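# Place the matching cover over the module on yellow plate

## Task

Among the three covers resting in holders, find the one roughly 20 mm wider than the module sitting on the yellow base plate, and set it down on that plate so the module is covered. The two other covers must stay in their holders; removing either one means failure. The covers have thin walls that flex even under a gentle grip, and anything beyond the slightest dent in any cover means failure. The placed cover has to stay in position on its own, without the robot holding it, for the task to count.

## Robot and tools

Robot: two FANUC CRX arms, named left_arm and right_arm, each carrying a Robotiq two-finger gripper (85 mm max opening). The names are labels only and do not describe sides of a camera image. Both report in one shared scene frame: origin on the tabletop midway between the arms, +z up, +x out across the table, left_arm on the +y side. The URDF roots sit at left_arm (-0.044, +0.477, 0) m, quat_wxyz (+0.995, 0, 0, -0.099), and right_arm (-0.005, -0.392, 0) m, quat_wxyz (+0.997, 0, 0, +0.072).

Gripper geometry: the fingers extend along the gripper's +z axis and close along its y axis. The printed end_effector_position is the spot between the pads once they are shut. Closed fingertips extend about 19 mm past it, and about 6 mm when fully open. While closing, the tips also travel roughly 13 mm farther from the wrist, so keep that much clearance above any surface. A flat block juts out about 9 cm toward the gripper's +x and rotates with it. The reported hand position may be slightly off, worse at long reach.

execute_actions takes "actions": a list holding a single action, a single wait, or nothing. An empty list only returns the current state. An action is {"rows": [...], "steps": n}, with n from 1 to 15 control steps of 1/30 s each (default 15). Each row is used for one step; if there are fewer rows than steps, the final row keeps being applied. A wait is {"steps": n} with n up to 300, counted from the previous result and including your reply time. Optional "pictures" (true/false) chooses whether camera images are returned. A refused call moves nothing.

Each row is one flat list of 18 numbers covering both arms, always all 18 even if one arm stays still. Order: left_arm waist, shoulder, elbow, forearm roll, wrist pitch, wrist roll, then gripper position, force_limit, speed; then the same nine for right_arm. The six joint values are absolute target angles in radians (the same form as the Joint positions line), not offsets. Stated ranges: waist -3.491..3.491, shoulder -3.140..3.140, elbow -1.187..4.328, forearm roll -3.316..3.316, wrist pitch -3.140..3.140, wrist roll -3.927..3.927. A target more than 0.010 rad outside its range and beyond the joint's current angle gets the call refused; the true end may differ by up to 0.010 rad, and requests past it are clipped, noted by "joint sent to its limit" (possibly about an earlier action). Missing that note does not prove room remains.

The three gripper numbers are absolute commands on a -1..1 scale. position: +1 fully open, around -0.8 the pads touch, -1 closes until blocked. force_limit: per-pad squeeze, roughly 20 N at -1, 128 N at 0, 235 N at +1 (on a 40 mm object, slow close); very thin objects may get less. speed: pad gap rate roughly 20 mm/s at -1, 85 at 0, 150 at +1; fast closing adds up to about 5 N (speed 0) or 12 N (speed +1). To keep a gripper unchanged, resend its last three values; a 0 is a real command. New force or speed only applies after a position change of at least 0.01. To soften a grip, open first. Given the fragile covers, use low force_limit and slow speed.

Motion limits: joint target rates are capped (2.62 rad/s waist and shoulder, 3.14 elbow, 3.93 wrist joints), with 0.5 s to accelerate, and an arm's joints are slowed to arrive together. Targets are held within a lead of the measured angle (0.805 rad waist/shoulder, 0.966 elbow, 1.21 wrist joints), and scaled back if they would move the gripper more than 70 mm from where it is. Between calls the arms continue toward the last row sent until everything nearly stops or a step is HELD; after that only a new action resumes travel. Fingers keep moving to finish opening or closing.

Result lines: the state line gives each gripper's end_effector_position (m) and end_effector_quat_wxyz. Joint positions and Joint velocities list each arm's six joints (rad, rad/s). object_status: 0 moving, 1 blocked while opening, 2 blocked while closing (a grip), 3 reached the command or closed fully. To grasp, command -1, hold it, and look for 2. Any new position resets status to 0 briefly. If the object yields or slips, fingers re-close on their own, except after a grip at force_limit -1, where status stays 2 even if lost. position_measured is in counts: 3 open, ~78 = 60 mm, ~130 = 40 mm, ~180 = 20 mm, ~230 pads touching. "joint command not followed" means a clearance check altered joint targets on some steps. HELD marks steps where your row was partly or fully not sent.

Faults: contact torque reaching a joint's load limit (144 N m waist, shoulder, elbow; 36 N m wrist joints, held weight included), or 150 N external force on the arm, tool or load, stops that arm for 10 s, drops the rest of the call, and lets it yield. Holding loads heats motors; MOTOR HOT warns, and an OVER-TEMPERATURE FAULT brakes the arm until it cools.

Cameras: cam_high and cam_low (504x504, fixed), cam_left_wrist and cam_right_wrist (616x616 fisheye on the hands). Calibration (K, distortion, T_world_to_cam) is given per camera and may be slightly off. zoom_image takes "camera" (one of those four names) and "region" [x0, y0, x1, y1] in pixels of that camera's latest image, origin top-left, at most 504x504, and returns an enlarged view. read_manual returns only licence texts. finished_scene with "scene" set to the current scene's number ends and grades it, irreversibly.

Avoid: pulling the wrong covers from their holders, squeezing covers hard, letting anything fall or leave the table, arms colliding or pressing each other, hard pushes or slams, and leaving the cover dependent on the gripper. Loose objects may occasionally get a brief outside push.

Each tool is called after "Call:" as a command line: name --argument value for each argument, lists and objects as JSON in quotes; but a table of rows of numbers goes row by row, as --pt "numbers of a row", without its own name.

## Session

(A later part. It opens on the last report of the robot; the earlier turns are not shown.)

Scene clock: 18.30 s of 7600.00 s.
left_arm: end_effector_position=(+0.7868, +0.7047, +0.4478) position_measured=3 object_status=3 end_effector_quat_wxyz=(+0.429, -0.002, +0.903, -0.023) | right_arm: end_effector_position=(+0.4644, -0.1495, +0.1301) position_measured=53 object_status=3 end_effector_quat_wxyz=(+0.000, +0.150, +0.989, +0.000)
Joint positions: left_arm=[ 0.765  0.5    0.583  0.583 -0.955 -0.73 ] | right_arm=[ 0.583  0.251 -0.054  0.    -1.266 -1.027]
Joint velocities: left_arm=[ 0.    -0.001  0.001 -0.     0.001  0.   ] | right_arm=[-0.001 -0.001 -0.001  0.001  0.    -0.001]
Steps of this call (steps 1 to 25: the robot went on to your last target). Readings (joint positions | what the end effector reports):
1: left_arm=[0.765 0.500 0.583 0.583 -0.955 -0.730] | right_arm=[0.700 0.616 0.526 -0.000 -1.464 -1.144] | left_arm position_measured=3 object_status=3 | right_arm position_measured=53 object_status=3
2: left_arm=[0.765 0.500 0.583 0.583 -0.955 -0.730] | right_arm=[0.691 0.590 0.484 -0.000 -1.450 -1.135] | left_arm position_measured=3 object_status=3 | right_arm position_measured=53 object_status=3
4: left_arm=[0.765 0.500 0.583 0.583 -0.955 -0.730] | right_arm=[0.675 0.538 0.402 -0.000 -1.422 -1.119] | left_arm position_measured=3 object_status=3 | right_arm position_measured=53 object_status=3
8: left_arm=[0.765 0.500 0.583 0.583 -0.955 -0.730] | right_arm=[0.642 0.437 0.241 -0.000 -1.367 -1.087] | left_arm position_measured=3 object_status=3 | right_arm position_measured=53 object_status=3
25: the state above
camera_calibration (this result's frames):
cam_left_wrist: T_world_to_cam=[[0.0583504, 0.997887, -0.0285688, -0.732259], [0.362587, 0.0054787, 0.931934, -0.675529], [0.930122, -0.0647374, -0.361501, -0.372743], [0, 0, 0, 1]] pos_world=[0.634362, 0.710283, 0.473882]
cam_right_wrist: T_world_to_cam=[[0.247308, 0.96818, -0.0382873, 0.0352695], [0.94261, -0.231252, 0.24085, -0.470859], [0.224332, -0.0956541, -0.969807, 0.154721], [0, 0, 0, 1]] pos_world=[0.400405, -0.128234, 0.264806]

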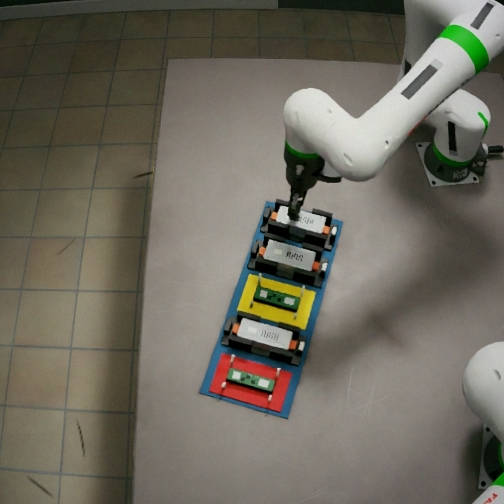

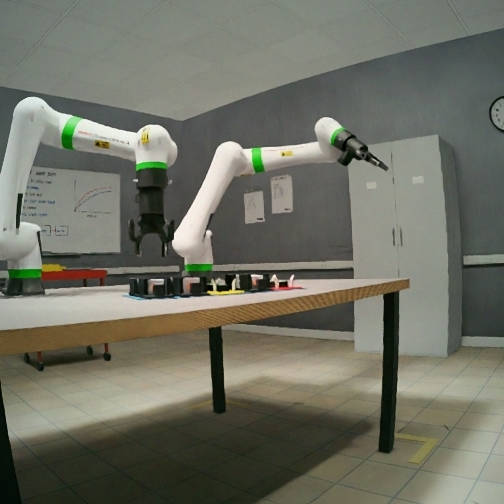

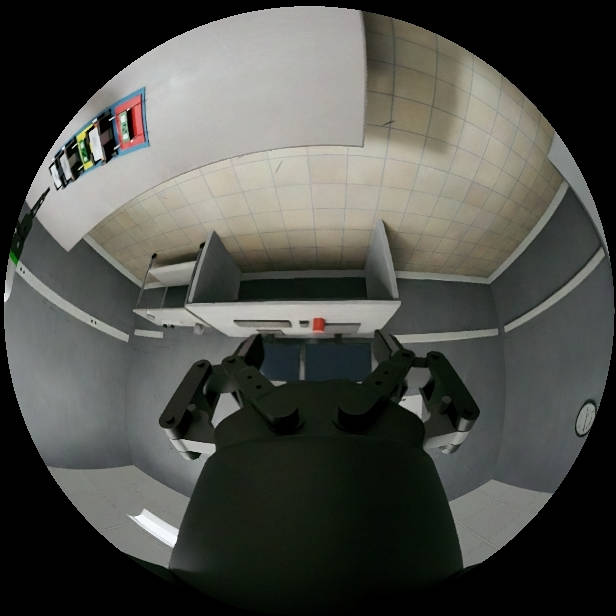

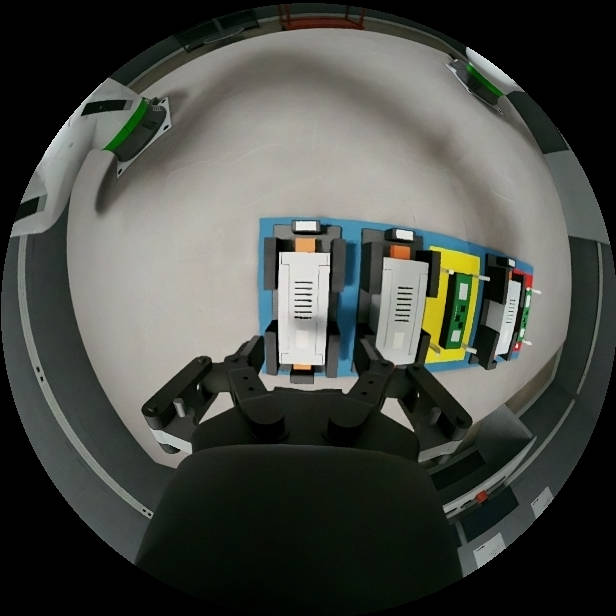

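Call:
execute_actions --actions '[{"rows":[[0.765,0.5,0.583,0.583,-0.955,-0.73,1,-1,-1,0.689,0.425,0.175,0,-1.321,-1.133,0.5,-0.92,0],[0.765,0.5,0.583,0.583,-0.955,-0.73,1,-1,-1,0.689,0.425,0.175,0,-1.321,-1.133,0.5,-0.92,0],[0.765,0.5,0.583,0.583,-0.955,-0.73,1,-1,-1,0.689,0.425,0.175,0,-1.321,-1.133,0.5,-0.92,0],[0.765,0.5,0.583,0.583,-0.955,-0.73,1,-1,-1,0.689,0.425,0.175,0,-1.321,-1.133,0.5,-0.92,0],[0.765,0.5,0.583,0.583,-0.955,-0.73,1,-1,-1,0.689,0.425,0.175,0,-1.321,-1.133,0.5,-0.92,0],[0.765,0.5,0.583,0.583,-0.955,-0.73,1,-1,-1,0.689,0.425,0.175,0,-1.321,-1.133,0.5,-0.92,0],[0.765,0.5,0.583,0.583,-0.955,-0.73,1,-1,-1,0.689,0.425,0.175,0,-1.321,-1.133,0.5,-0.92,0],[0.765,0.5,0.583,0.583,-0.955,-0.73,1,-1,-1,0.689,0.425,0.175,0,-1.321,-1.133,0.5,-0.92,0],[0.765,0.5,0.583,0.583,-0.955,-0.73,1,-1,-1,0.689,0.4585,0.1034,0,-1.216,-1.133,0.5,-0.92,0]],"steps":15}]' --pictures false

Call:
execute_actions --actions '[{"steps":8}]'

Call:
zoom_image --camera "cam_right_wrist" --region '[210,200,410,400]'

Scene clock: 21.77 s of 7600.00 s.
left_arm: end_effector_position=(+0.7868, +0.7047, +0.4478) position_measured=3 object_status=3 end_effector_quat_wxyz=(+0.429, -0.002, +0.903, -0.023) | right_arm: end_effector_position=(+0.4940, -0.0377, +0.0963) position_measured=66 object_status=3 end_effector_quat_wxyz=(+0.007, +0.150, +0.989, +0.011)
Joint positions: left_arm=[ 0.765  0.5    0.583  0.583 -0.955 -0.73 ] | right_arm=[ 0.689  0.457  0.141  0.    -1.229 -1.133]
Joint velocities: left_arm=[-0.001  0.     0.    -0.     0.     0.   ] | right_arm=[ 0.     0.058 -0.557 -0.     0.325 -0.002]
Steps of this call (steps 1 to 30: the robot went on to your last target; steps 31 to 89: nothing new was sent; steps 90 to 104: all 15 steps of this action). Readings (joint positions | what the end effector reports):
90: left_arm=[0.765 0.500 0.583 0.583 -0.955 -0.730] | right_arm=[0.583 0.251 -0.054 0.000 -1.266 -1.027] | left_arm position_measured=3 object_status=3 | right_arm position_measured=53 object_status=0
91: left_arm=[0.765 0.500 0.583 0.583 -0.955 -0.730] | right_arm=[0.585 0.255 -0.048 0.000 -1.267 -1.029] | left_arm position_measured=3 object_status=3 | right_arm position_measured=55 object_status=0
93: left_arm=[0.765 0.500 0.583 0.583 -0.955 -0.730] | right_arm=[0.600 0.279 -0.016 0.000 -1.275 -1.044] | left_arm position_measured=3 object_status=3 | right_arm position_measured=62 object_status=0
97: left_arm=[0.765 0.500 0.583 0.583 -0.955 -0.730] | right_arm=[0.657 0.372 0.106 0.000 -1.304 -1.101] | left_arm position_measured=3 object_status=3 | right_arm position_measured=66 object_status=0
104: the state above

Scene clock: 22.03 s of 7600.00 s.
left_arm: end_effector_position=(+0.7868, +0.7047, +0.4478) position_measured=3 object_status=3 end_effector_quat_wxyz=(+0.429, -0.002, +0.903, -0.023) | right_arm: end_effector_position=(+0.4849, -0.0476, +0.0799) position_measured=66 object_status=3 end_effector_quat_wxyz=(-0.000, +0.150, +0.989, -0.000)
Joint positions: left_arm=[ 0.765  0.5    0.583  0.583 -0.955 -0.73 ] | right_arm=[ 0.689  0.459  0.103  0.    -1.216 -1.133]
Joint velocities: left_arm=[-0.    -0.     0.002 -0.     0.    -0.   ] | right_arm=[ 0.    -0.    -0.001 -0.    -0.     0.   ]
Steps of this call (steps 1 to 8: the robot went on to your last target). Readings (joint positions | what the end effector reports):
1: left_arm=[0.765 0.500 0.583 0.583 -0.955 -0.730] | right_arm=[0.689 0.458 0.123 0.000 -1.221 -1.133] | left_arm position_measured=3 object_status=3 | right_arm position_measured=66 object_status=3
2: left_arm=[0.765 0.500 0.583 0.583 -0.955 -0.730] | right_arm=[0.689 0.459 0.110 0.000 -1.217 -1.133] | left_arm position_measured=3 object_status=3 | right_arm position_measured=66 object_status=3
4: left_arm=[0.765 0.500 0.583 0.583 -0.955 -0.730] | right_arm=[0.689 0.459 0.104 0.000 -1.216 -1.133] | left_arm position_measured=3 object_status=3 | right_arm position_measured=66 object_status=3
8: the state above
camera_calibration (this result's frames):
cam_left_wrist: T_world_to_cam=[[0.0583503, 0.997887, -0.028569, -0.732259], [0.362587, 0.00547896, 0.931934, -0.67553], [0.930122, -0.0647374, -0.361501, -0.372743], [0, 0, 0, 1]] pos_world=[0.634362, 0.710283, 0.473882]
cam_right_wrist: T_world_to_cam=[[0.247372, 0.968143, -0.0388031, -0.0703982], [0.942688, -0.231225, 0.240573, -0.454614], [0.223936, -0.09609, -0.969855, 0.111404], [0, 0, 0, 1]] pos_world=[0.421026, -0.026258, 0.214682]

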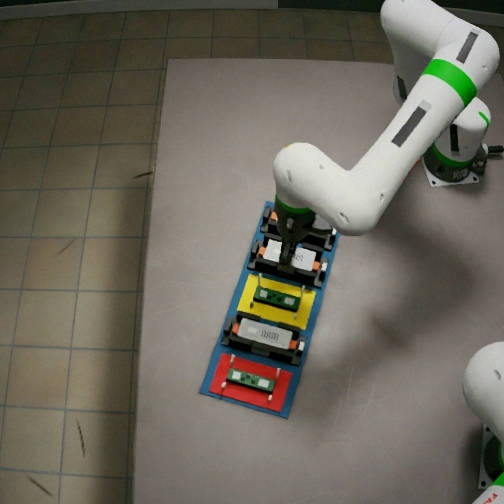

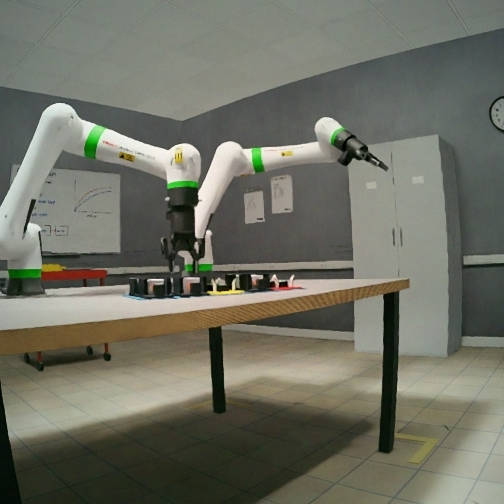

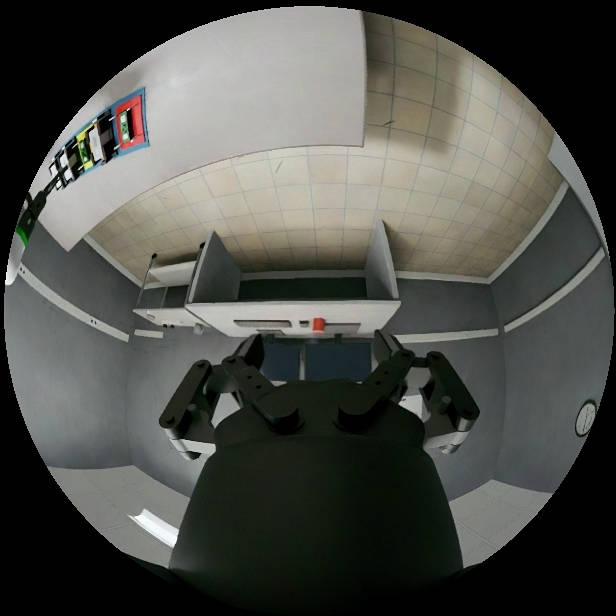

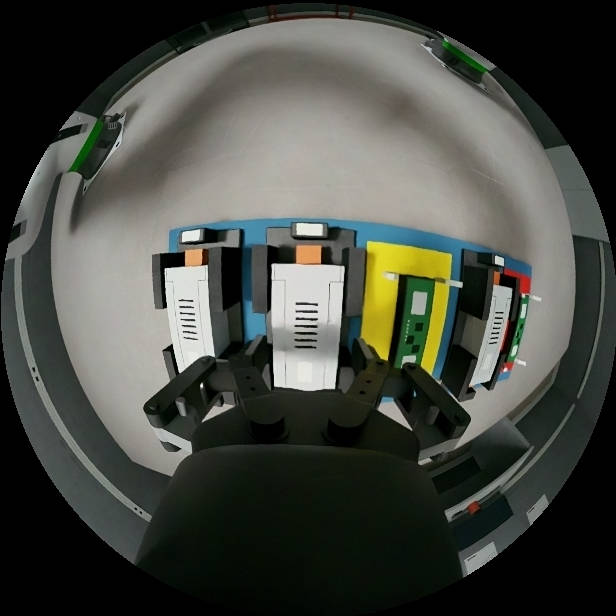

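Region (210, 200, 410, 400) of cam_right_wrist's 616x616 image, scaled by 2.520, with more detail than that image has.

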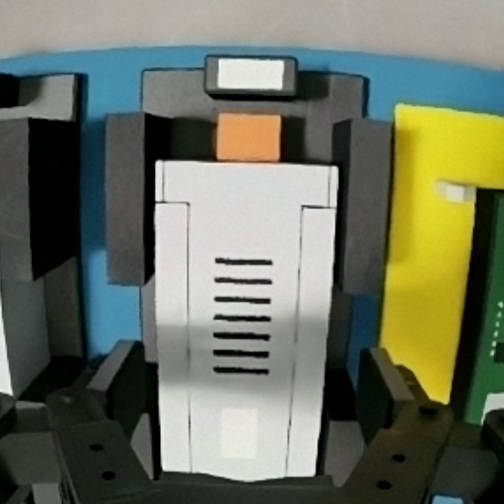

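Call:
execute_actions --actions '[{"rows":[[0.765,0.5,0.583,0.583,-0.955,-0.73,1,-1,-1,0.687,0.456,0.101,0,-1.216,-1.131,0.5,-0.92,0],[0.765,0.5,0.583,0.583,-0.955,-0.73,1,-1,-1,0.687,0.456,0.101,0,-1.216,-1.131,0.5,-0.92,0],[0.765,0.5,0.583,0.583,-0.955,-0.73,1,-1,-1,0.687,0.456,0.101,0,-1.216,-1.131,0.5,-0.92,0],[0.765,0.5,0.583,0.583,-0.955,-0.73,1,-1,-1,0.687,0.474,0.077,0,-1.174,-1.131,0.5,-0.92,0],[0.765,0.5,0.583,0.583,-0.955,-0.73,1,-1,-1,0.687,0.474,0.077,0,-1.174,-1.131,0.5,-0.92,0],[0.765,0.5,0.583,0.583,-0.955,-0.73,1,-1,-1,0.687,0.4926,0.053,0,-1.131,-1.131,0.5,-0.92,0]],"steps":15}]'

Call:
zoom_image --camera "cam_right_wrist" --region '[210,200,410,400]'

Scene clock: 24.70 s of 7600.00 s.
left_arm: end_effector_position=(+0.7868, +0.7047, +0.4478) position_measured=3 object_status=3 end_effector_quat_wxyz=(+0.429, -0.002, +0.903, -0.023) | right_arm: end_effector_position=(+0.4846, -0.0496, +0.0402) position_measured=66 object_status=3 end_effector_quat_wxyz=(+0.000, +0.150, +0.989, +0.000)
Joint positions: left_arm=[ 0.765  0.5    0.583  0.583 -0.955 -0.73 ] | right_arm=[ 0.687  0.492  0.053 -0.    -1.131 -1.131]
Joint velocities: left_arm=[-0.     0.    -0.     0.    -0.001  0.001] | right_arm=[ 0.     0.001 -0.002  0.     0.001  0.   ]
Steps of this call (steps 1 to 30: the robot went on to your last target; steps 31 to 65: nothing new was sent; steps 66 to 80: all 15 steps of this action). Readings (joint positions | what the end effector reports):
66: left_arm=[0.765 0.500 0.583 0.583 -0.955 -0.730] | right_arm=[0.689 0.458 0.103 -0.000 -1.216 -1.133] | left_arm position_measured=3 object_status=3 | right_arm position_measured=66 object_status=3
67: left_arm=[0.765 0.500 0.583 0.583 -0.955 -0.730] | right_arm=[0.688 0.457 0.102 -0.000 -1.216 -1.133] | left_arm position_measured=3 object_status=3 | right_arm position_measured=66 object_status=3
69: left_arm=[0.765 0.500 0.583 0.583 -0.955 -0.730] | right_arm=[0.687 0.456 0.101 -0.000 -1.215 -1.132] | left_arm position_measured=3 object_status=3 | right_arm position_measured=66 object_status=3
73: left_arm=[0.765 0.500 0.583 0.583 -0.955 -0.730] | right_arm=[0.687 0.482 0.067 -0.000 -1.156 -1.131] | left_arm position_measured=3 object_status=3 | right_arm position_measured=66 object_status=3
80: the state above
camera_calibration (this result's frames):
cam_left_wrist: T_world_to_cam=[[0.0583503, 0.997887, -0.0285689, -0.732259], [0.362587, 0.00547889, 0.931934, -0.67553], [0.930122, -0.0647373, -0.361501, -0.372743], [0, 0, 0, 1]] pos_world=[0.634362, 0.710283, 0.473882]
cam_right_wrist: T_world_to_cam=[[0.247389, 0.968168, -0.0380805, -0.0699565], [0.942572, -0.231374, 0.240883, -0.445197], [0.224404, -0.0954853, -0.969807, 0.0725721], [0, 0, 0, 1]] pos_world=[0.420651, -0.0283478, 0.174957]

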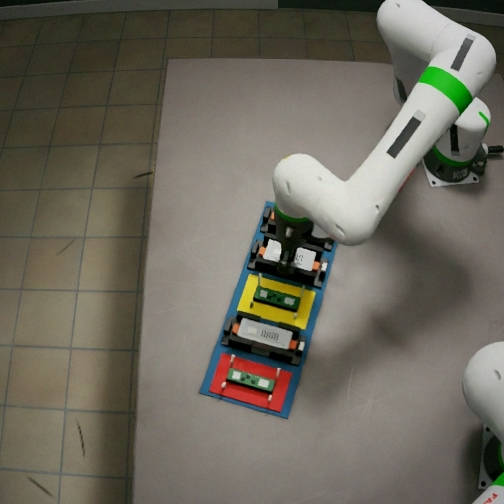

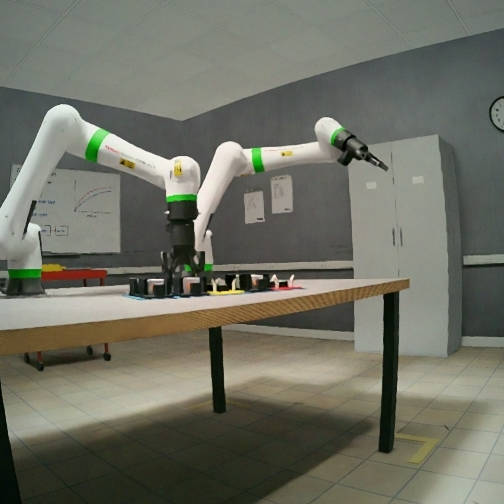

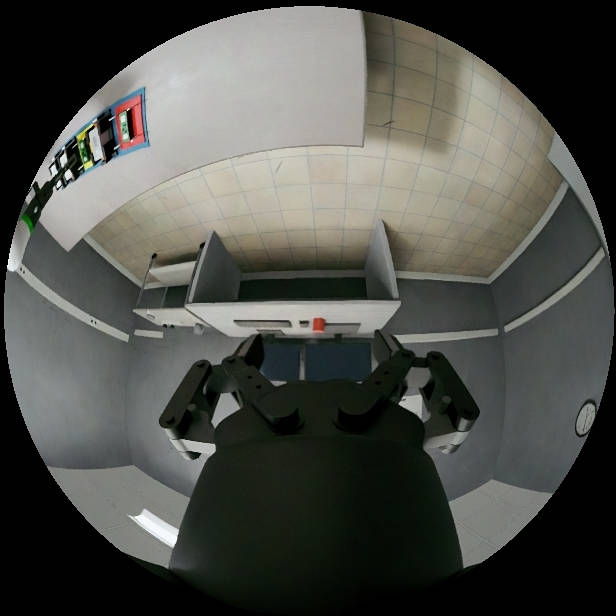

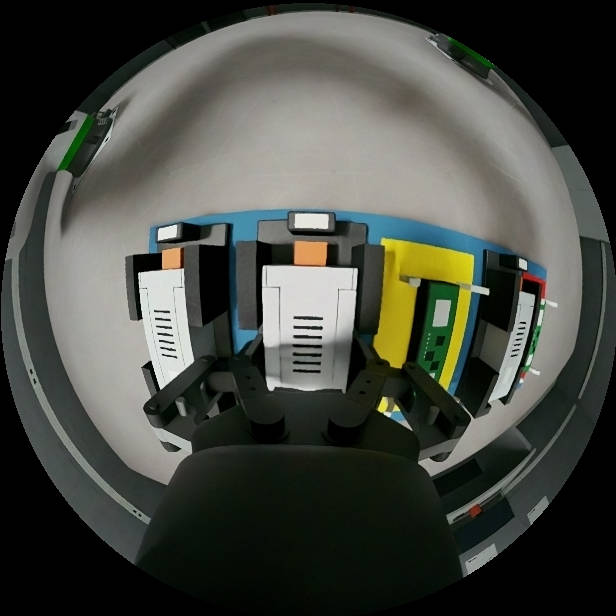

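Region (210, 200, 410, 400) of cam_right_wrist's 616x616 image, scaled by 2.520, with more detail than that image has.

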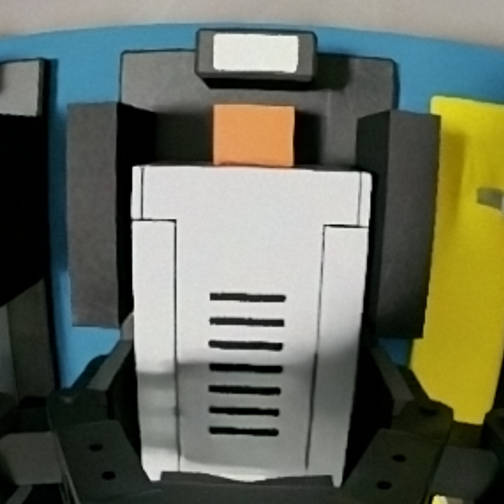

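Call:
execute_actions --actions '[{"rows":[[0.765,0.5,0.583,0.583,-0.955,-0.73,1,-1,-1,0.687,0.4926,0.053,0,-1.131,-1.131,-1,-0.92,-1]],"steps":15}]' --pictures false

Call:
execute_actions --actions '[{"steps":12}]' --pictures false

Scene clock: 25.87 s of 7600.00 s.
left_arm: end_effector_position=(+0.7868, +0.7047, +0.4478) position_measured=3 object_status=3 end_effector_quat_wxyz=(+0.429, -0.002, +0.903, -0.023) | right_arm: end_effector_position=(+0.4846, -0.0497, +0.0401) position_measured=88 object_status=0 end_effector_quat_wxyz=(+0.000, +0.150, +0.989, +0.000)
Joint positions: left_arm=[ 0.765  0.5    0.583  0.583 -0.955 -0.73 ] | right_arm=[ 0.687  0.493  0.053  0.    -1.131 -1.131]
Joint velocities: left_arm=[ 0.     0.001 -0.    -0.001 -0.    -0.001] | right_arm=[-0.001  0.    -0.     0.001  0.     0.   ]
Steps of this call (steps 1 to 15: the robot went on to your last target; steps 16 to 20: nothing new was sent; steps 21 to 35: all 15 steps of this action). Readings (joint positions | what the end effector reports):
21: left_arm=[0.765 0.500 0.583 0.583 -0.955 -0.730] | right_arm=[0.687 0.493 0.053 -0.000 -1.131 -1.131] | left_arm position_measured=3 object_status=3 | right_arm position_measured=66 object_status=0
22: left_arm=[0.765 0.500 0.583 0.583 -0.955 -0.730] | right_arm=[0.687 0.493 0.053 -0.000 -1.131 -1.131] | left_arm position_measured=3 object_status=3 | right_arm position_measured=67 object_status=0
24: left_arm=[0.765 0.500 0.583 0.583 -0.955 -0.730] | right_arm=[0.687 0.493 0.053 -0.000 -1.131 -1.131] | left_arm position_measured=3 object_status=3 | right_arm position_measured=69 object_status=0
28: left_arm=[0.765 0.500 0.583 0.583 -0.955 -0.730] | right_arm=[0.687 0.493 0.053 -0.000 -1.131 -1.131] | left_arm position_measured=3 object_status=3 | right_arm position_measured=76 object_status=0
35: the state above

Scene clock: 26.27 s of 7600.00 s.
left_arm: end_effector_position=(+0.7868, +0.7047, +0.4478) position_measured=3 object_status=3 end_effector_quat_wxyz=(+0.429, -0.002, +0.903, -0.023) | right_arm: end_effector_position=(+0.4846, -0.0498, +0.0400) position_measured=100 object_status=0 end_effector_quat_wxyz=(+0.000, +0.150, +0.989, -0.000)
Joint positions: left_arm=[ 0.765  0.5    0.583  0.583 -0.955 -0.73 ] | right_arm=[ 0.687  0.493  0.053  0.    -1.131 -1.131]
Joint velocities: left_arm=[ 0.  0. -0. -0.  0.  0.] | right_arm=[ 0.    -0.    -0.    -0.    -0.     0.001]
Steps of this call (steps 1 to 12: the robot went on to your last target). Readings (joint positions | what the end effector reports):
1: left_arm=[0.765 0.500 0.583 0.583 -0.955 -0.730] | right_arm=[0.687 0.493 0.053 0.000 -1.131 -1.131] | left_arm position_measured=3 object_status=3 | right_arm position_measured=90 object_status=0
2: left_arm=[0.765 0.500 0.583 0.583 -0.955 -0.730] | right_arm=[0.687 0.493 0.053 0.000 -1.131 -1.131] | left_arm position_measured=3 object_status=3 | right_arm position_measured=91 object_status=0
4: left_arm=[0.765 0.500 0.583 0.583 -0.955 -0.730] | right_arm=[0.687 0.493 0.053 0.000 -1.131 -1.131] | left_arm position_measured=3 object_status=3 | right_arm position_measured=95 object_status=0
8: left_arm=[0.765 0.500 0.583 0.583 -0.955 -0.730] | right_arm=[0.687 0.493 0.053 0.000 -1.131 -1.131] | left_arm position_measured=3 object_status=3 | right_arm position_measured=100 object_status=0
12: the state above

Call:
execute_actions --actions '[{"rows":[[0.765,0.5,0.583,0.583,-0.955,-0.73,1,-1,-1,0.687,0.4926,0.053,0,-1.131,-1.131,-1,-0.92,-1],[0.765,0.5,0.583,0.583,-0.955,-0.73,1,-1,-1,0.687,0.4926,0.053,0,-1.131,-1.131,-1,-0.92,-1],[0.765,0.5,0.583,0.583,-0.955,-0.73,1,-1,-1,0.687,0.4926,0.053,0,-1.131,-1.131,-1,-0.92,-1],[0.765,0.5,0.583,0.583,-0.955,-0.73,1,-1,-1,0.687,0.483,0.065,0,-1.153,-1.131,-1,-0.92,-1],[0.765,0.5,0.583,0.583,-0.955,-0.73,1,-1,-1,0.687,0.483,0.065,0,-1.153,-1.131,-1,-0.92,-1],[0.765,0.5,0.583,0.583,-0.955,-0.73,1,-1,-1,0.687,0.483,0.065,0,-1.153,-1.131,-1,-0.92,-1],[0.765,0.5,0.583,0.583,-0.955,-0.73,1,-1,-1,0.687,0.474,0.077,0,-1.174,-1.131,-1,-0.92,-1],[0.765,0.5,0.583,0.583,-0.955,-0.73,1,-1,-1,0.687,0.474,0.077,0,-1.174,-1.131,-1,-0.92,-1],[0.765,0.5,0.583,0.583,-0.955,-0.73,1,-1,-1,0.687,0.456,0.101,0,-1.216,-1.131,-1,-0.92,-1]],"steps":15}]'

Call:
zoom_image --camera "cam_right_wrist" --region '[210,200,410,400]'

Scene clock: 28.27 s of 7600.00 s.
left_arm: end_effector_position=(+0.7868, +0.7047, +0.4478) position_measured=3 object_status=3 end_effector_quat_wxyz=(+0.429, -0.002, +0.903, -0.023) | right_arm: end_effector_position=(+0.4850, -0.0492, +0.0803) position_measured=105 object_status=0 end_effector_quat_wxyz=(+0.000, +0.150, +0.989, -0.000)
Joint positions: left_arm=[ 0.765  0.5    0.583  0.583 -0.955 -0.73 ] | right_arm=[ 0.687  0.456  0.101  0.    -1.215 -1.131]
Joint velocities: left_arm=[ 0.    -0.    -0.001  0.001 -0.    -0.   ] | right_arm=[ 0.    -0.     0.006  0.    -0.012 -0.   ]
Steps of this call (steps 1 to 15: the robot went on to your last target; steps 16 to 45: nothing new was sent; steps 46 to 60: all 15 steps of this action). Readings (joint positions | what the end effector reports):
46: left_arm=[0.765 0.500 0.583 0.583 -0.955 -0.730] | right_arm=[0.687 0.493 0.053 -0.000 -1.131 -1.131] | left_arm position_measured=3 object_status=3 | right_arm position_measured=100 object_status=2
47: left_arm=[0.765 0.500 0.583 0.583 -0.955 -0.730] | right_arm=[0.687 0.493 0.053 -0.000 -1.131 -1.131] | left_arm position_measured=3 object_status=3 | right_arm position_measured=100 object_status=2
49: left_arm=[0.765 0.500 0.583 0.583 -0.955 -0.730] | right_arm=[0.687 0.492 0.053 -0.000 -1.132 -1.131] | left_arm position_measured=3 object_status=3 | right_arm position_measured=100 object_status=2
53: left_arm=[0.765 0.500 0.583 0.583 -0.955 -0.730] | right_arm=[0.687 0.481 0.069 -0.000 -1.160 -1.131] | left_arm position_measured=3 object_status=3 | right_arm position_measured=100 object_status=2
60: the state above
camera_calibration (this result's frames):
cam_left_wrist: T_world_to_cam=[[0.0583506, 0.997887, -0.0285689, -0.732259], [0.362587, 0.00547871, 0.931934, -0.675529], [0.930122, -0.0647376, -0.361501, -0.372743], [0, 0, 0, 1]] pos_world=[0.634362, 0.710283, 0.473882]
cam_right_wrist: T_world_to_cam=[[0.247172, 0.968201, -0.0386443, -0.0687632], [0.942673, -0.231044, 0.240803, -0.455127], [0.224217, -0.0959488, -0.969804, 0.111481], [0, 0, 0, 1]] pos_world=[0.421036, -0.0278811, 0.215053]

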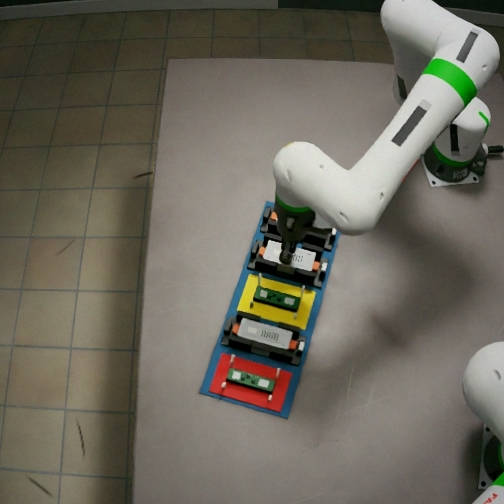

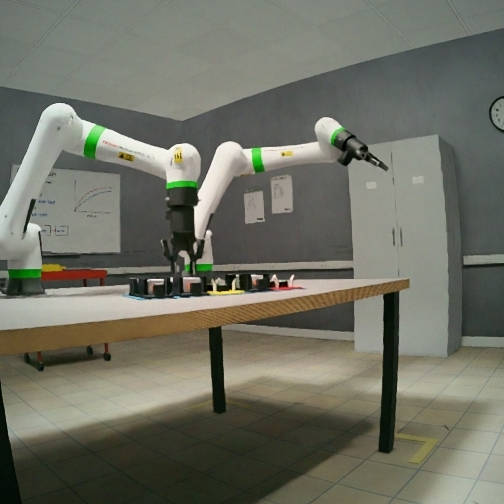

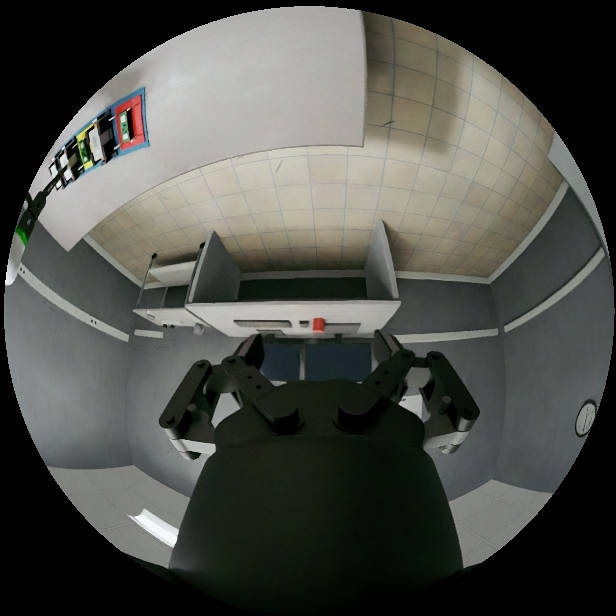

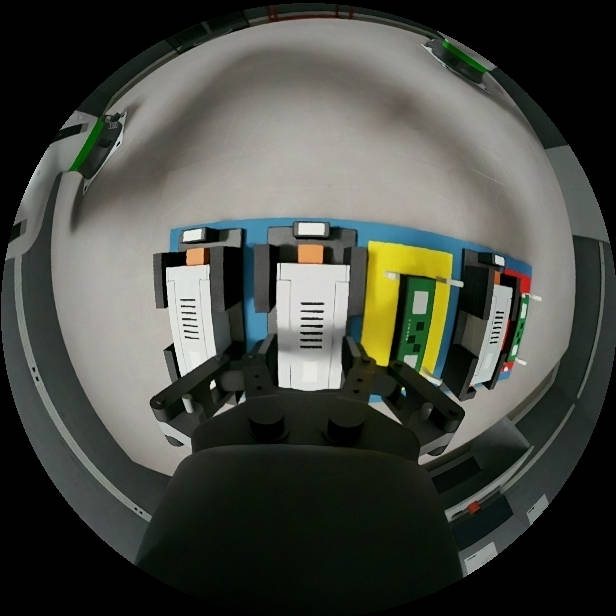

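Region (210, 200, 410, 400) of cam_right_wrist's 616x616 image, scaled by 2.520, with more detail than that image has.

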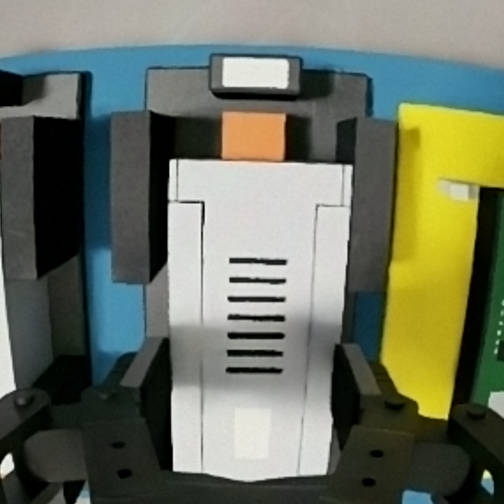

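Call:
execute_actions --actions '[{"rows":[[0.765,0.5,0.583,0.583,-0.955,-0.73,1,-1,-1,0.689,0.4585,0.1034,0,-1.216,-1.133,0.5,-0.92,0.5]],"steps":12}]' --pictures false

Call:
execute_actions --actions '[{"rows":[[0.765,0.5,0.583,0.583,-0.955,-0.73,1,-1,-1,0.689,0.477,0.079,0,-1.173,-1.133,0.5,-0.92,0.5],[0.765,0.5,0.583,0.583,-0.955,-0.73,1,-1,-1,0.689,0.477,0.079,0,-1.173,-1.133,0.5,-0.92,0.5],[0.765,0.5,0.583,0.583,-0.955,-0.73,1,-1,-1,0.689,0.477,0.079,0,-1.173,-1.133,0.5,-0.92,0.5],[0.765,0.5,0.583,0.583,-0.955,-0.73,1,-1,-1,0.689,0.495,0.055,0,-1.131,-1.133,0.5,-0.92,0.5]],"steps":14}]'

Call:
zoom_image --camera "cam_right_wrist" --region '[210,200,410,400]'

Scene clock: 30.07 s of 7600.00 s.
left_arm: end_effector_position=(+0.7868, +0.7047, +0.4478) position_measured=3 object_status=3 end_effector_quat_wxyz=(+0.429, -0.002, +0.903, -0.023) | right_arm: end_effector_position=(+0.4849, -0.0476, +0.0800) position_measured=84 object_status=0 end_effector_quat_wxyz=(-0.000, +0.150, +0.989, -0.000)
Joint positions: left_arm=[ 0.765  0.5    0.583  0.583 -0.955 -0.73 ] | right_arm=[ 0.689  0.458  0.103 -0.    -1.216 -1.133]
Joint velocities: left_arm=[-0.001  0.    -0.001  0.     0.001  0.   ] | right_arm=[-0.     0.     0.     0.001 -0.    -0.   ]
Steps of this call (steps 1 to 15: the robot went on to your last target; steps 16 to 42: nothing new was sent; steps 43 to 54: all 12 steps of this action). Readings (joint positions | what the end effector reports):
43: left_arm=[0.765 0.500 0.583 0.583 -0.955 -0.730] | right_arm=[0.687 0.456 0.101 -0.000 -1.216 -1.131] | left_arm position_measured=3 object_status=3 | right_arm position_measured=181 object_status=0
44: left_arm=[0.765 0.500 0.583 0.583 -0.955 -0.730] | right_arm=[0.688 0.457 0.102 -0.000 -1.216 -1.131] | left_arm position_measured=3 object_status=3 | right_arm position_measured=180 object_status=0
46: left_arm=[0.765 0.500 0.583 0.583 -0.955 -0.730] | right_arm=[0.689 0.458 0.103 -0.000 -1.216 -1.132] | left_arm position_measured=3 object_status=3 | right_arm position_measured=165 object_status=0
50: left_arm=[0.765 0.500 0.583 0.583 -0.955 -0.730] | right_arm=[0.689 0.458 0.103 -0.000 -1.216 -1.133] | left_arm position_measured=3 object_status=3 | right_arm position_measured=125 object_status=0
54: the state above

Scene clock: 30.53 s of 7600.00 s.
left_arm: end_effector_position=(+0.7868, +0.7047, +0.4478) position_measured=3 object_status=3 end_effector_quat_wxyz=(+0.429, -0.002, +0.903, -0.023) | right_arm: end_effector_position=(+0.4844, -0.0481, +0.0395) position_measured=66 object_status=3 end_effector_quat_wxyz=(-0.000, +0.150, +0.989, -0.000)
Joint positions: left_arm=[ 0.765  0.5    0.583  0.583 -0.955 -0.73 ] | right_arm=[ 0.689  0.495  0.055 -0.    -1.131 -1.133]
Joint velocities: left_arm=[-0.     0.    -0.001 -0.001 -0.    -0.   ] | right_arm=[ 0.     0.001 -0.001 -0.     0.001  0.002]
Steps of this call (steps 1 to 14: all 14 steps of this action). Readings (joint positions | what the end effector reports):
1: left_arm=[0.765 0.500 0.583 0.583 -0.955 -0.730] | right_arm=[0.689 0.459 0.103 -0.000 -1.215 -1.133] | left_arm position_measured=3 object_status=3 | right_arm position_measured=75 object_status=0
2: left_arm=[0.765 0.500 0.583 0.583 -0.955 -0.730] | right_arm=[0.689 0.461 0.099 -0.000 -1.208 -1.133] | left_arm position_measured=3 object_status=3 | right_arm position_measured=71 object_status=0
4: left_arm=[0.765 0.500 0.583 0.583 -0.955 -0.730] | right_arm=[0.689 0.474 0.083 -0.000 -1.181 -1.133] | left_arm position_measured=3 object_status=3 | right_arm position_measured=67 object_status=0
8: left_arm=[0.765 0.500 0.583 0.583 -0.955 -0.730] | right_arm=[0.689 0.494 0.057 -0.000 -1.134 -1.133] | left_arm position_measured=3 object_status=3 | right_arm position_measured=66 object_status=0
14: the state above
camera_calibration (this result's frames):
cam_left_wrist: T_world_to_cam=[[0.0583505, 0.997887, -0.028569, -0.732259], [0.362587, 0.00547889, 0.931934, -0.67553], [0.930121, -0.0647376, -0.361501, -0.372743], [0, 0, 0, 1]] pos_world=[0.634362, 0.710283, 0.473882]
cam_right_wrist: T_world_to_cam=[[0.247373, 0.968155, -0.0384998, -0.0713064], [0.942657, -0.231289, 0.240632, -0.444471], [0.224064, -0.0958177, -0.969853, 0.0722528], [0, 0, 0, 1]] pos_world=[0.420434, -0.0268424, 0.174283]

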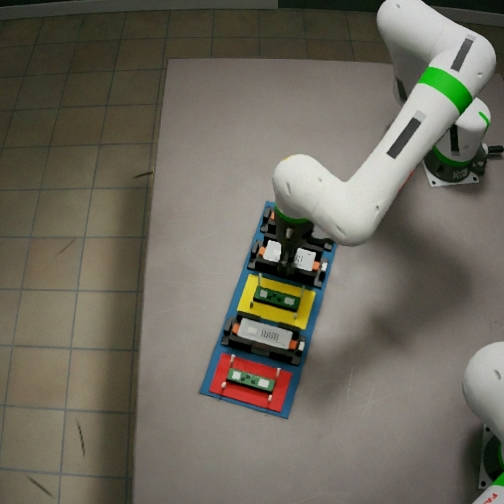

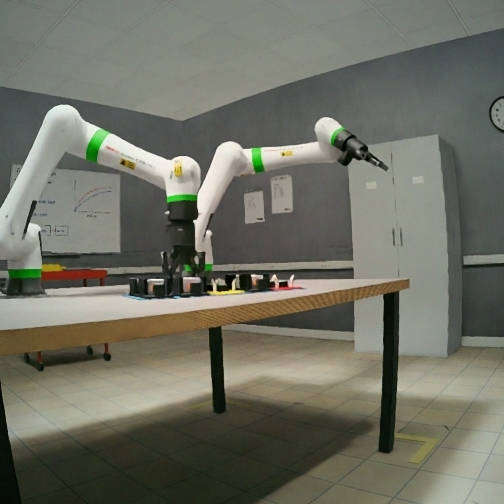

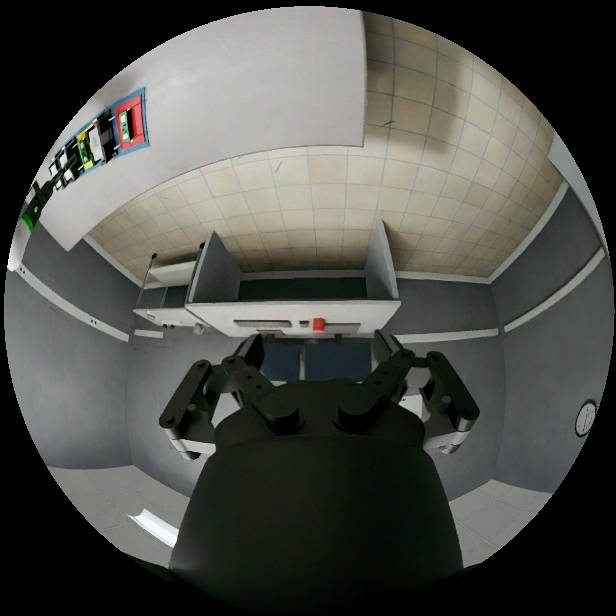

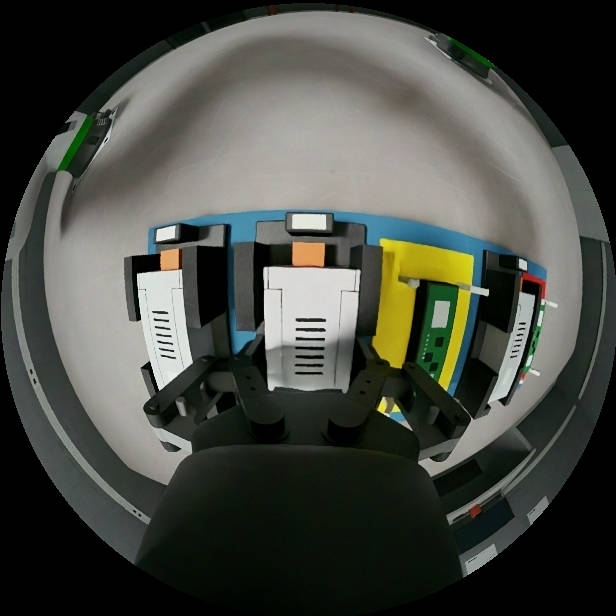

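Region (210, 200, 410, 400) of cam_right_wrist's 616x616 image, scaled by 2.520, with more detail than that image has.

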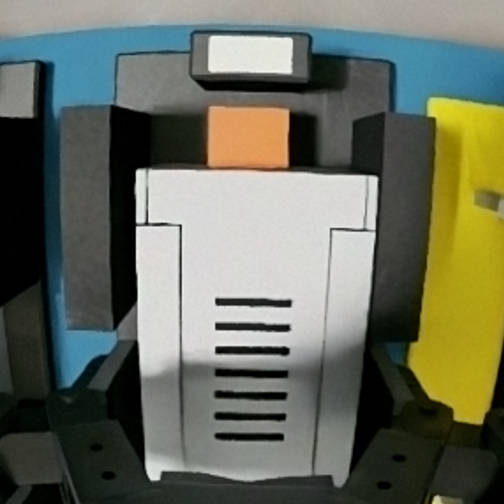

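Call:
execute_actions --actions '[{"rows":[[0.765,0.5,0.583,0.583,-0.955,-0.73,1,-1,-1,0.6877,0.4935,0.0537,0,-1.131,-1.132,-0.2,-0.88,0.5],[0.765,0.5,0.583,0.583,-0.955,-0.73,1,-1,-1,0.6877,0.4935,0.0537,0,-1.131,-1.132,0.05,-0.88,0.5],[0.765,0.5,0.583,0.583,-0.955,-0.73,1,-1,-1,0.6877,0.4935,0.0537,0,-1.131,-1.132,0.05,-0.88,0.5],[0.765,0.5,0.583,0.583,-0.955,-0.73,1,-1,-1,0.6877,0.4935,0.0537,0,-1.131,-1.132,0.05,-0.88,0.5],[0.765,0.5,0.583,0.583,-0.955,-0.73,1,-1,-1,0.6877,0.4935,0.0537,0,-1.131,-1.132,0.05,-0.88,0.5],[0.765,0.5,0.583,0.583,-0.955,-0.73,1,-1,-1,0.6877,0.4935,0.0537,0,-1.131,-1.132,-1,-0.88,-1]],"steps":15}]' --pictures false

Call:
execute_actions --actions '[{"steps":25}]'

Call:
zoom_image --camera "cam_right_wrist" --region '[210,200,410,400]'

Scene clock: 33.13 s of 7600.00 s.
left_arm: end_effector_position=(+0.7868, +0.7047, +0.4478) position_measured=3 object_status=3 end_effector_quat_wxyz=(+0.429, -0.002, +0.903, -0.023) | right_arm: end_effector_position=(+0.4846, -0.0491, +0.0398) position_measured=102 object_status=2 end_effector_quat_wxyz=(+0.000, +0.150, +0.989, -0.000)
Joint positions: left_arm=[ 0.765  0.5    0.583  0.583 -0.955 -0.73 ] | right_arm=[ 0.688  0.494  0.054  0.    -1.131 -1.132]
Joint velocities: left_arm=[-0.001 -0.001 -0.     0.    -0.001 -0.   ] | right_arm=[ 0.    -0.     0.001  0.     0.     0.001]
Steps of this call (steps 1 to 15: the robot went on to your last target; steps 16 to 63: nothing new was sent; steps 64 to 78: all 15 steps of this action). Readings (joint positions | what the end effector reports):
64: left_arm=[0.765 0.500 0.583 0.583 -0.955 -0.730] | right_arm=[0.689 0.495 0.055 0.000 -1.131 -1.133] | left_arm position_measured=3 object_status=3 | right_arm position_measured=66 object_status=0
65: left_arm=[0.765 0.500 0.583 0.583 -0.955 -0.730] | right_arm=[0.688 0.495 0.054 0.000 -1.131 -1.133] | left_arm position_measured=3 object_status=3 | right_arm position_measured=68 object_status=0
67: left_arm=[0.765 0.500 0.583 0.583 -0.955 -0.730] | right_arm=[0.688 0.494 0.054 0.000 -1.131 -1.133] | left_arm position_measured=3 object_status=3 | right_arm position_measured=83 object_status=0
71: left_arm=[0.765 0.500 0.583 0.583 -0.955 -0.730] | right_arm=[0.688 0.494 0.054 0.000 -1.131 -1.132] | left_arm position_measured=3 object_status=3 | right_arm position_measured=102 object_status=0
78: the state above

Scene clock: 33.97 s of 7600.00 s.
left_arm: end_effector_position=(+0.7868, +0.7047, +0.4478) position_measured=3 object_status=3 end_effector_quat_wxyz=(+0.429, -0.002, +0.903, -0.023) | right_arm: end_effector_position=(+0.4845, -0.0491, +0.0398) position_measured=102 object_status=2 end_effector_quat_wxyz=(-0.000, +0.150, +0.989, -0.000)
Joint positions: left_arm=[ 0.765  0.5    0.583  0.583 -0.955 -0.73 ] | right_arm=[ 0.688  0.493  0.054  0.    -1.131 -1.132]
Joint velocities: left_arm=[-0.     0.    -0.     0.    -0.001 -0.   ] | right_arm=[ 0.    -0.     0.    -0.    -0.    -0.001]
Steps of this call (steps 1 to 15: the robot went on to your last target; steps 16 to 25: nothing new was sent). Readings (joint positions | what the end effector reports):
1: left_arm=[0.765 0.500 0.583 0.583 -0.955 -0.730] | right_arm=[0.688 0.494 0.054 0.000 -1.131 -1.132] | left_arm position_measured=3 object_status=3 | right_arm position_measured=102 object_status=2
2: left_arm=[0.765 0.500 0.583 0.583 -0.955 -0.730] | right_arm=[0.688 0.494 0.054 0.000 -1.131 -1.132] | left_arm position_measured=3 object_status=3 | right_arm position_measured=102 object_status=2
4: left_arm=[0.765 0.500 0.583 0.583 -0.955 -0.730] | right_arm=[0.688 0.494 0.054 0.000 -1.131 -1.132] | left_arm position_measured=3 object_status=3 | right_arm position_measured=102 object_status=2
8: left_arm=[0.765 0.500 0.583 0.583 -0.955 -0.730] | right_arm=[0.688 0.494 0.054 0.000 -1.131 -1.132] | left_arm position_measured=3 object_status=3 | right_arm position_measured=102 object_status=2
25: the state above
All arms were judged still, so your last target was given up. Only a new action makes them travel on or press farther. Fingers that are still opening or closing keep moving.
camera_calibration (this result's frames):
cam_left_wrist: T_world_to_cam=[[0.0583505, 0.997887, -0.0285689, -0.732259], [0.362587, 0.00547875, 0.931934, -0.675529], [0.930122, -0.0647375, -0.361501, -0.372743], [0, 0, 0, 1]] pos_world=[0.634362, 0.710283, 0.473882]
cam_right_wrist: T_world_to_cam=[[0.247649, 0.968086, -0.0384639, -0.0705019], [0.942565, -0.231556, 0.240733, -0.444899], [0.224143, -0.095872, -0.969829, 0.0723746], [0, 0, 0, 1]] pos_world=[0.420584, -0.0278284, 0.174581]

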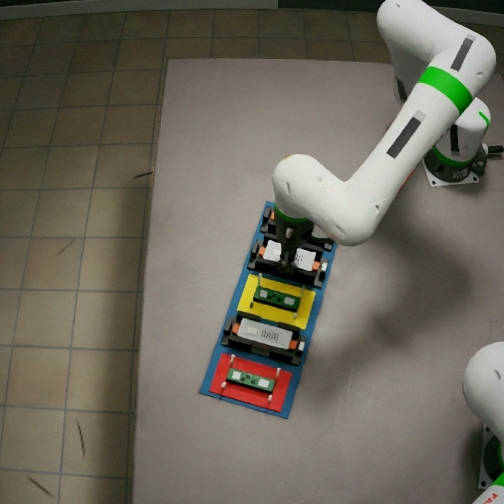

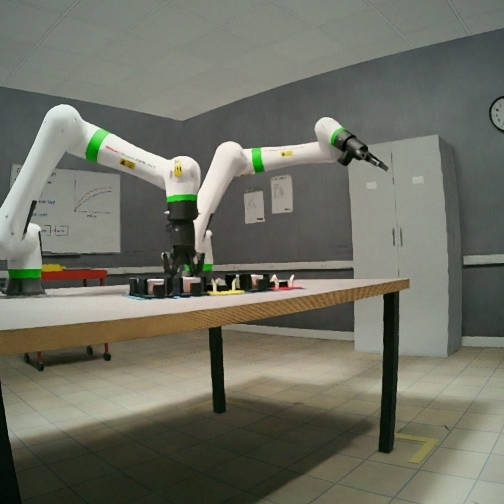

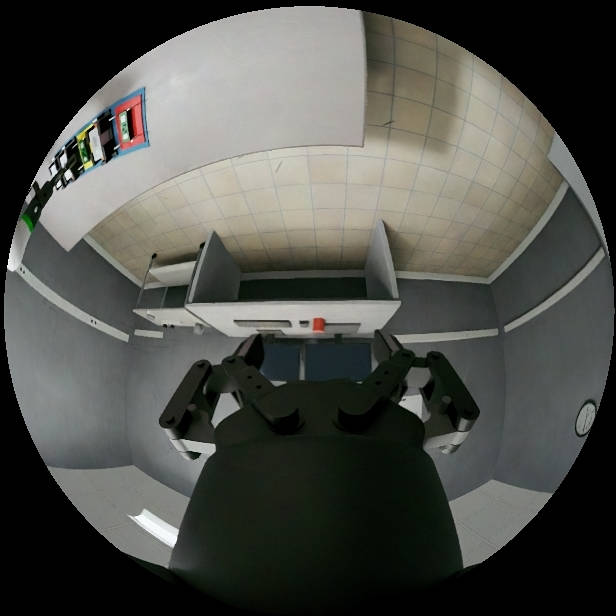

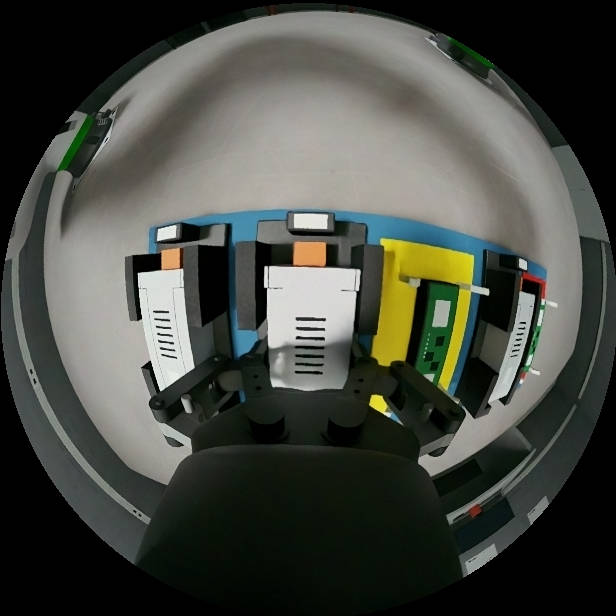

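Region (210, 200, 410, 400) of cam_right_wrist's 616x616 image, scaled by 2.520, with more detail than that image has.

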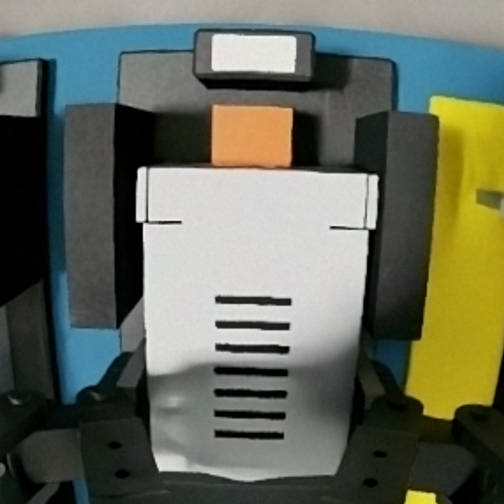

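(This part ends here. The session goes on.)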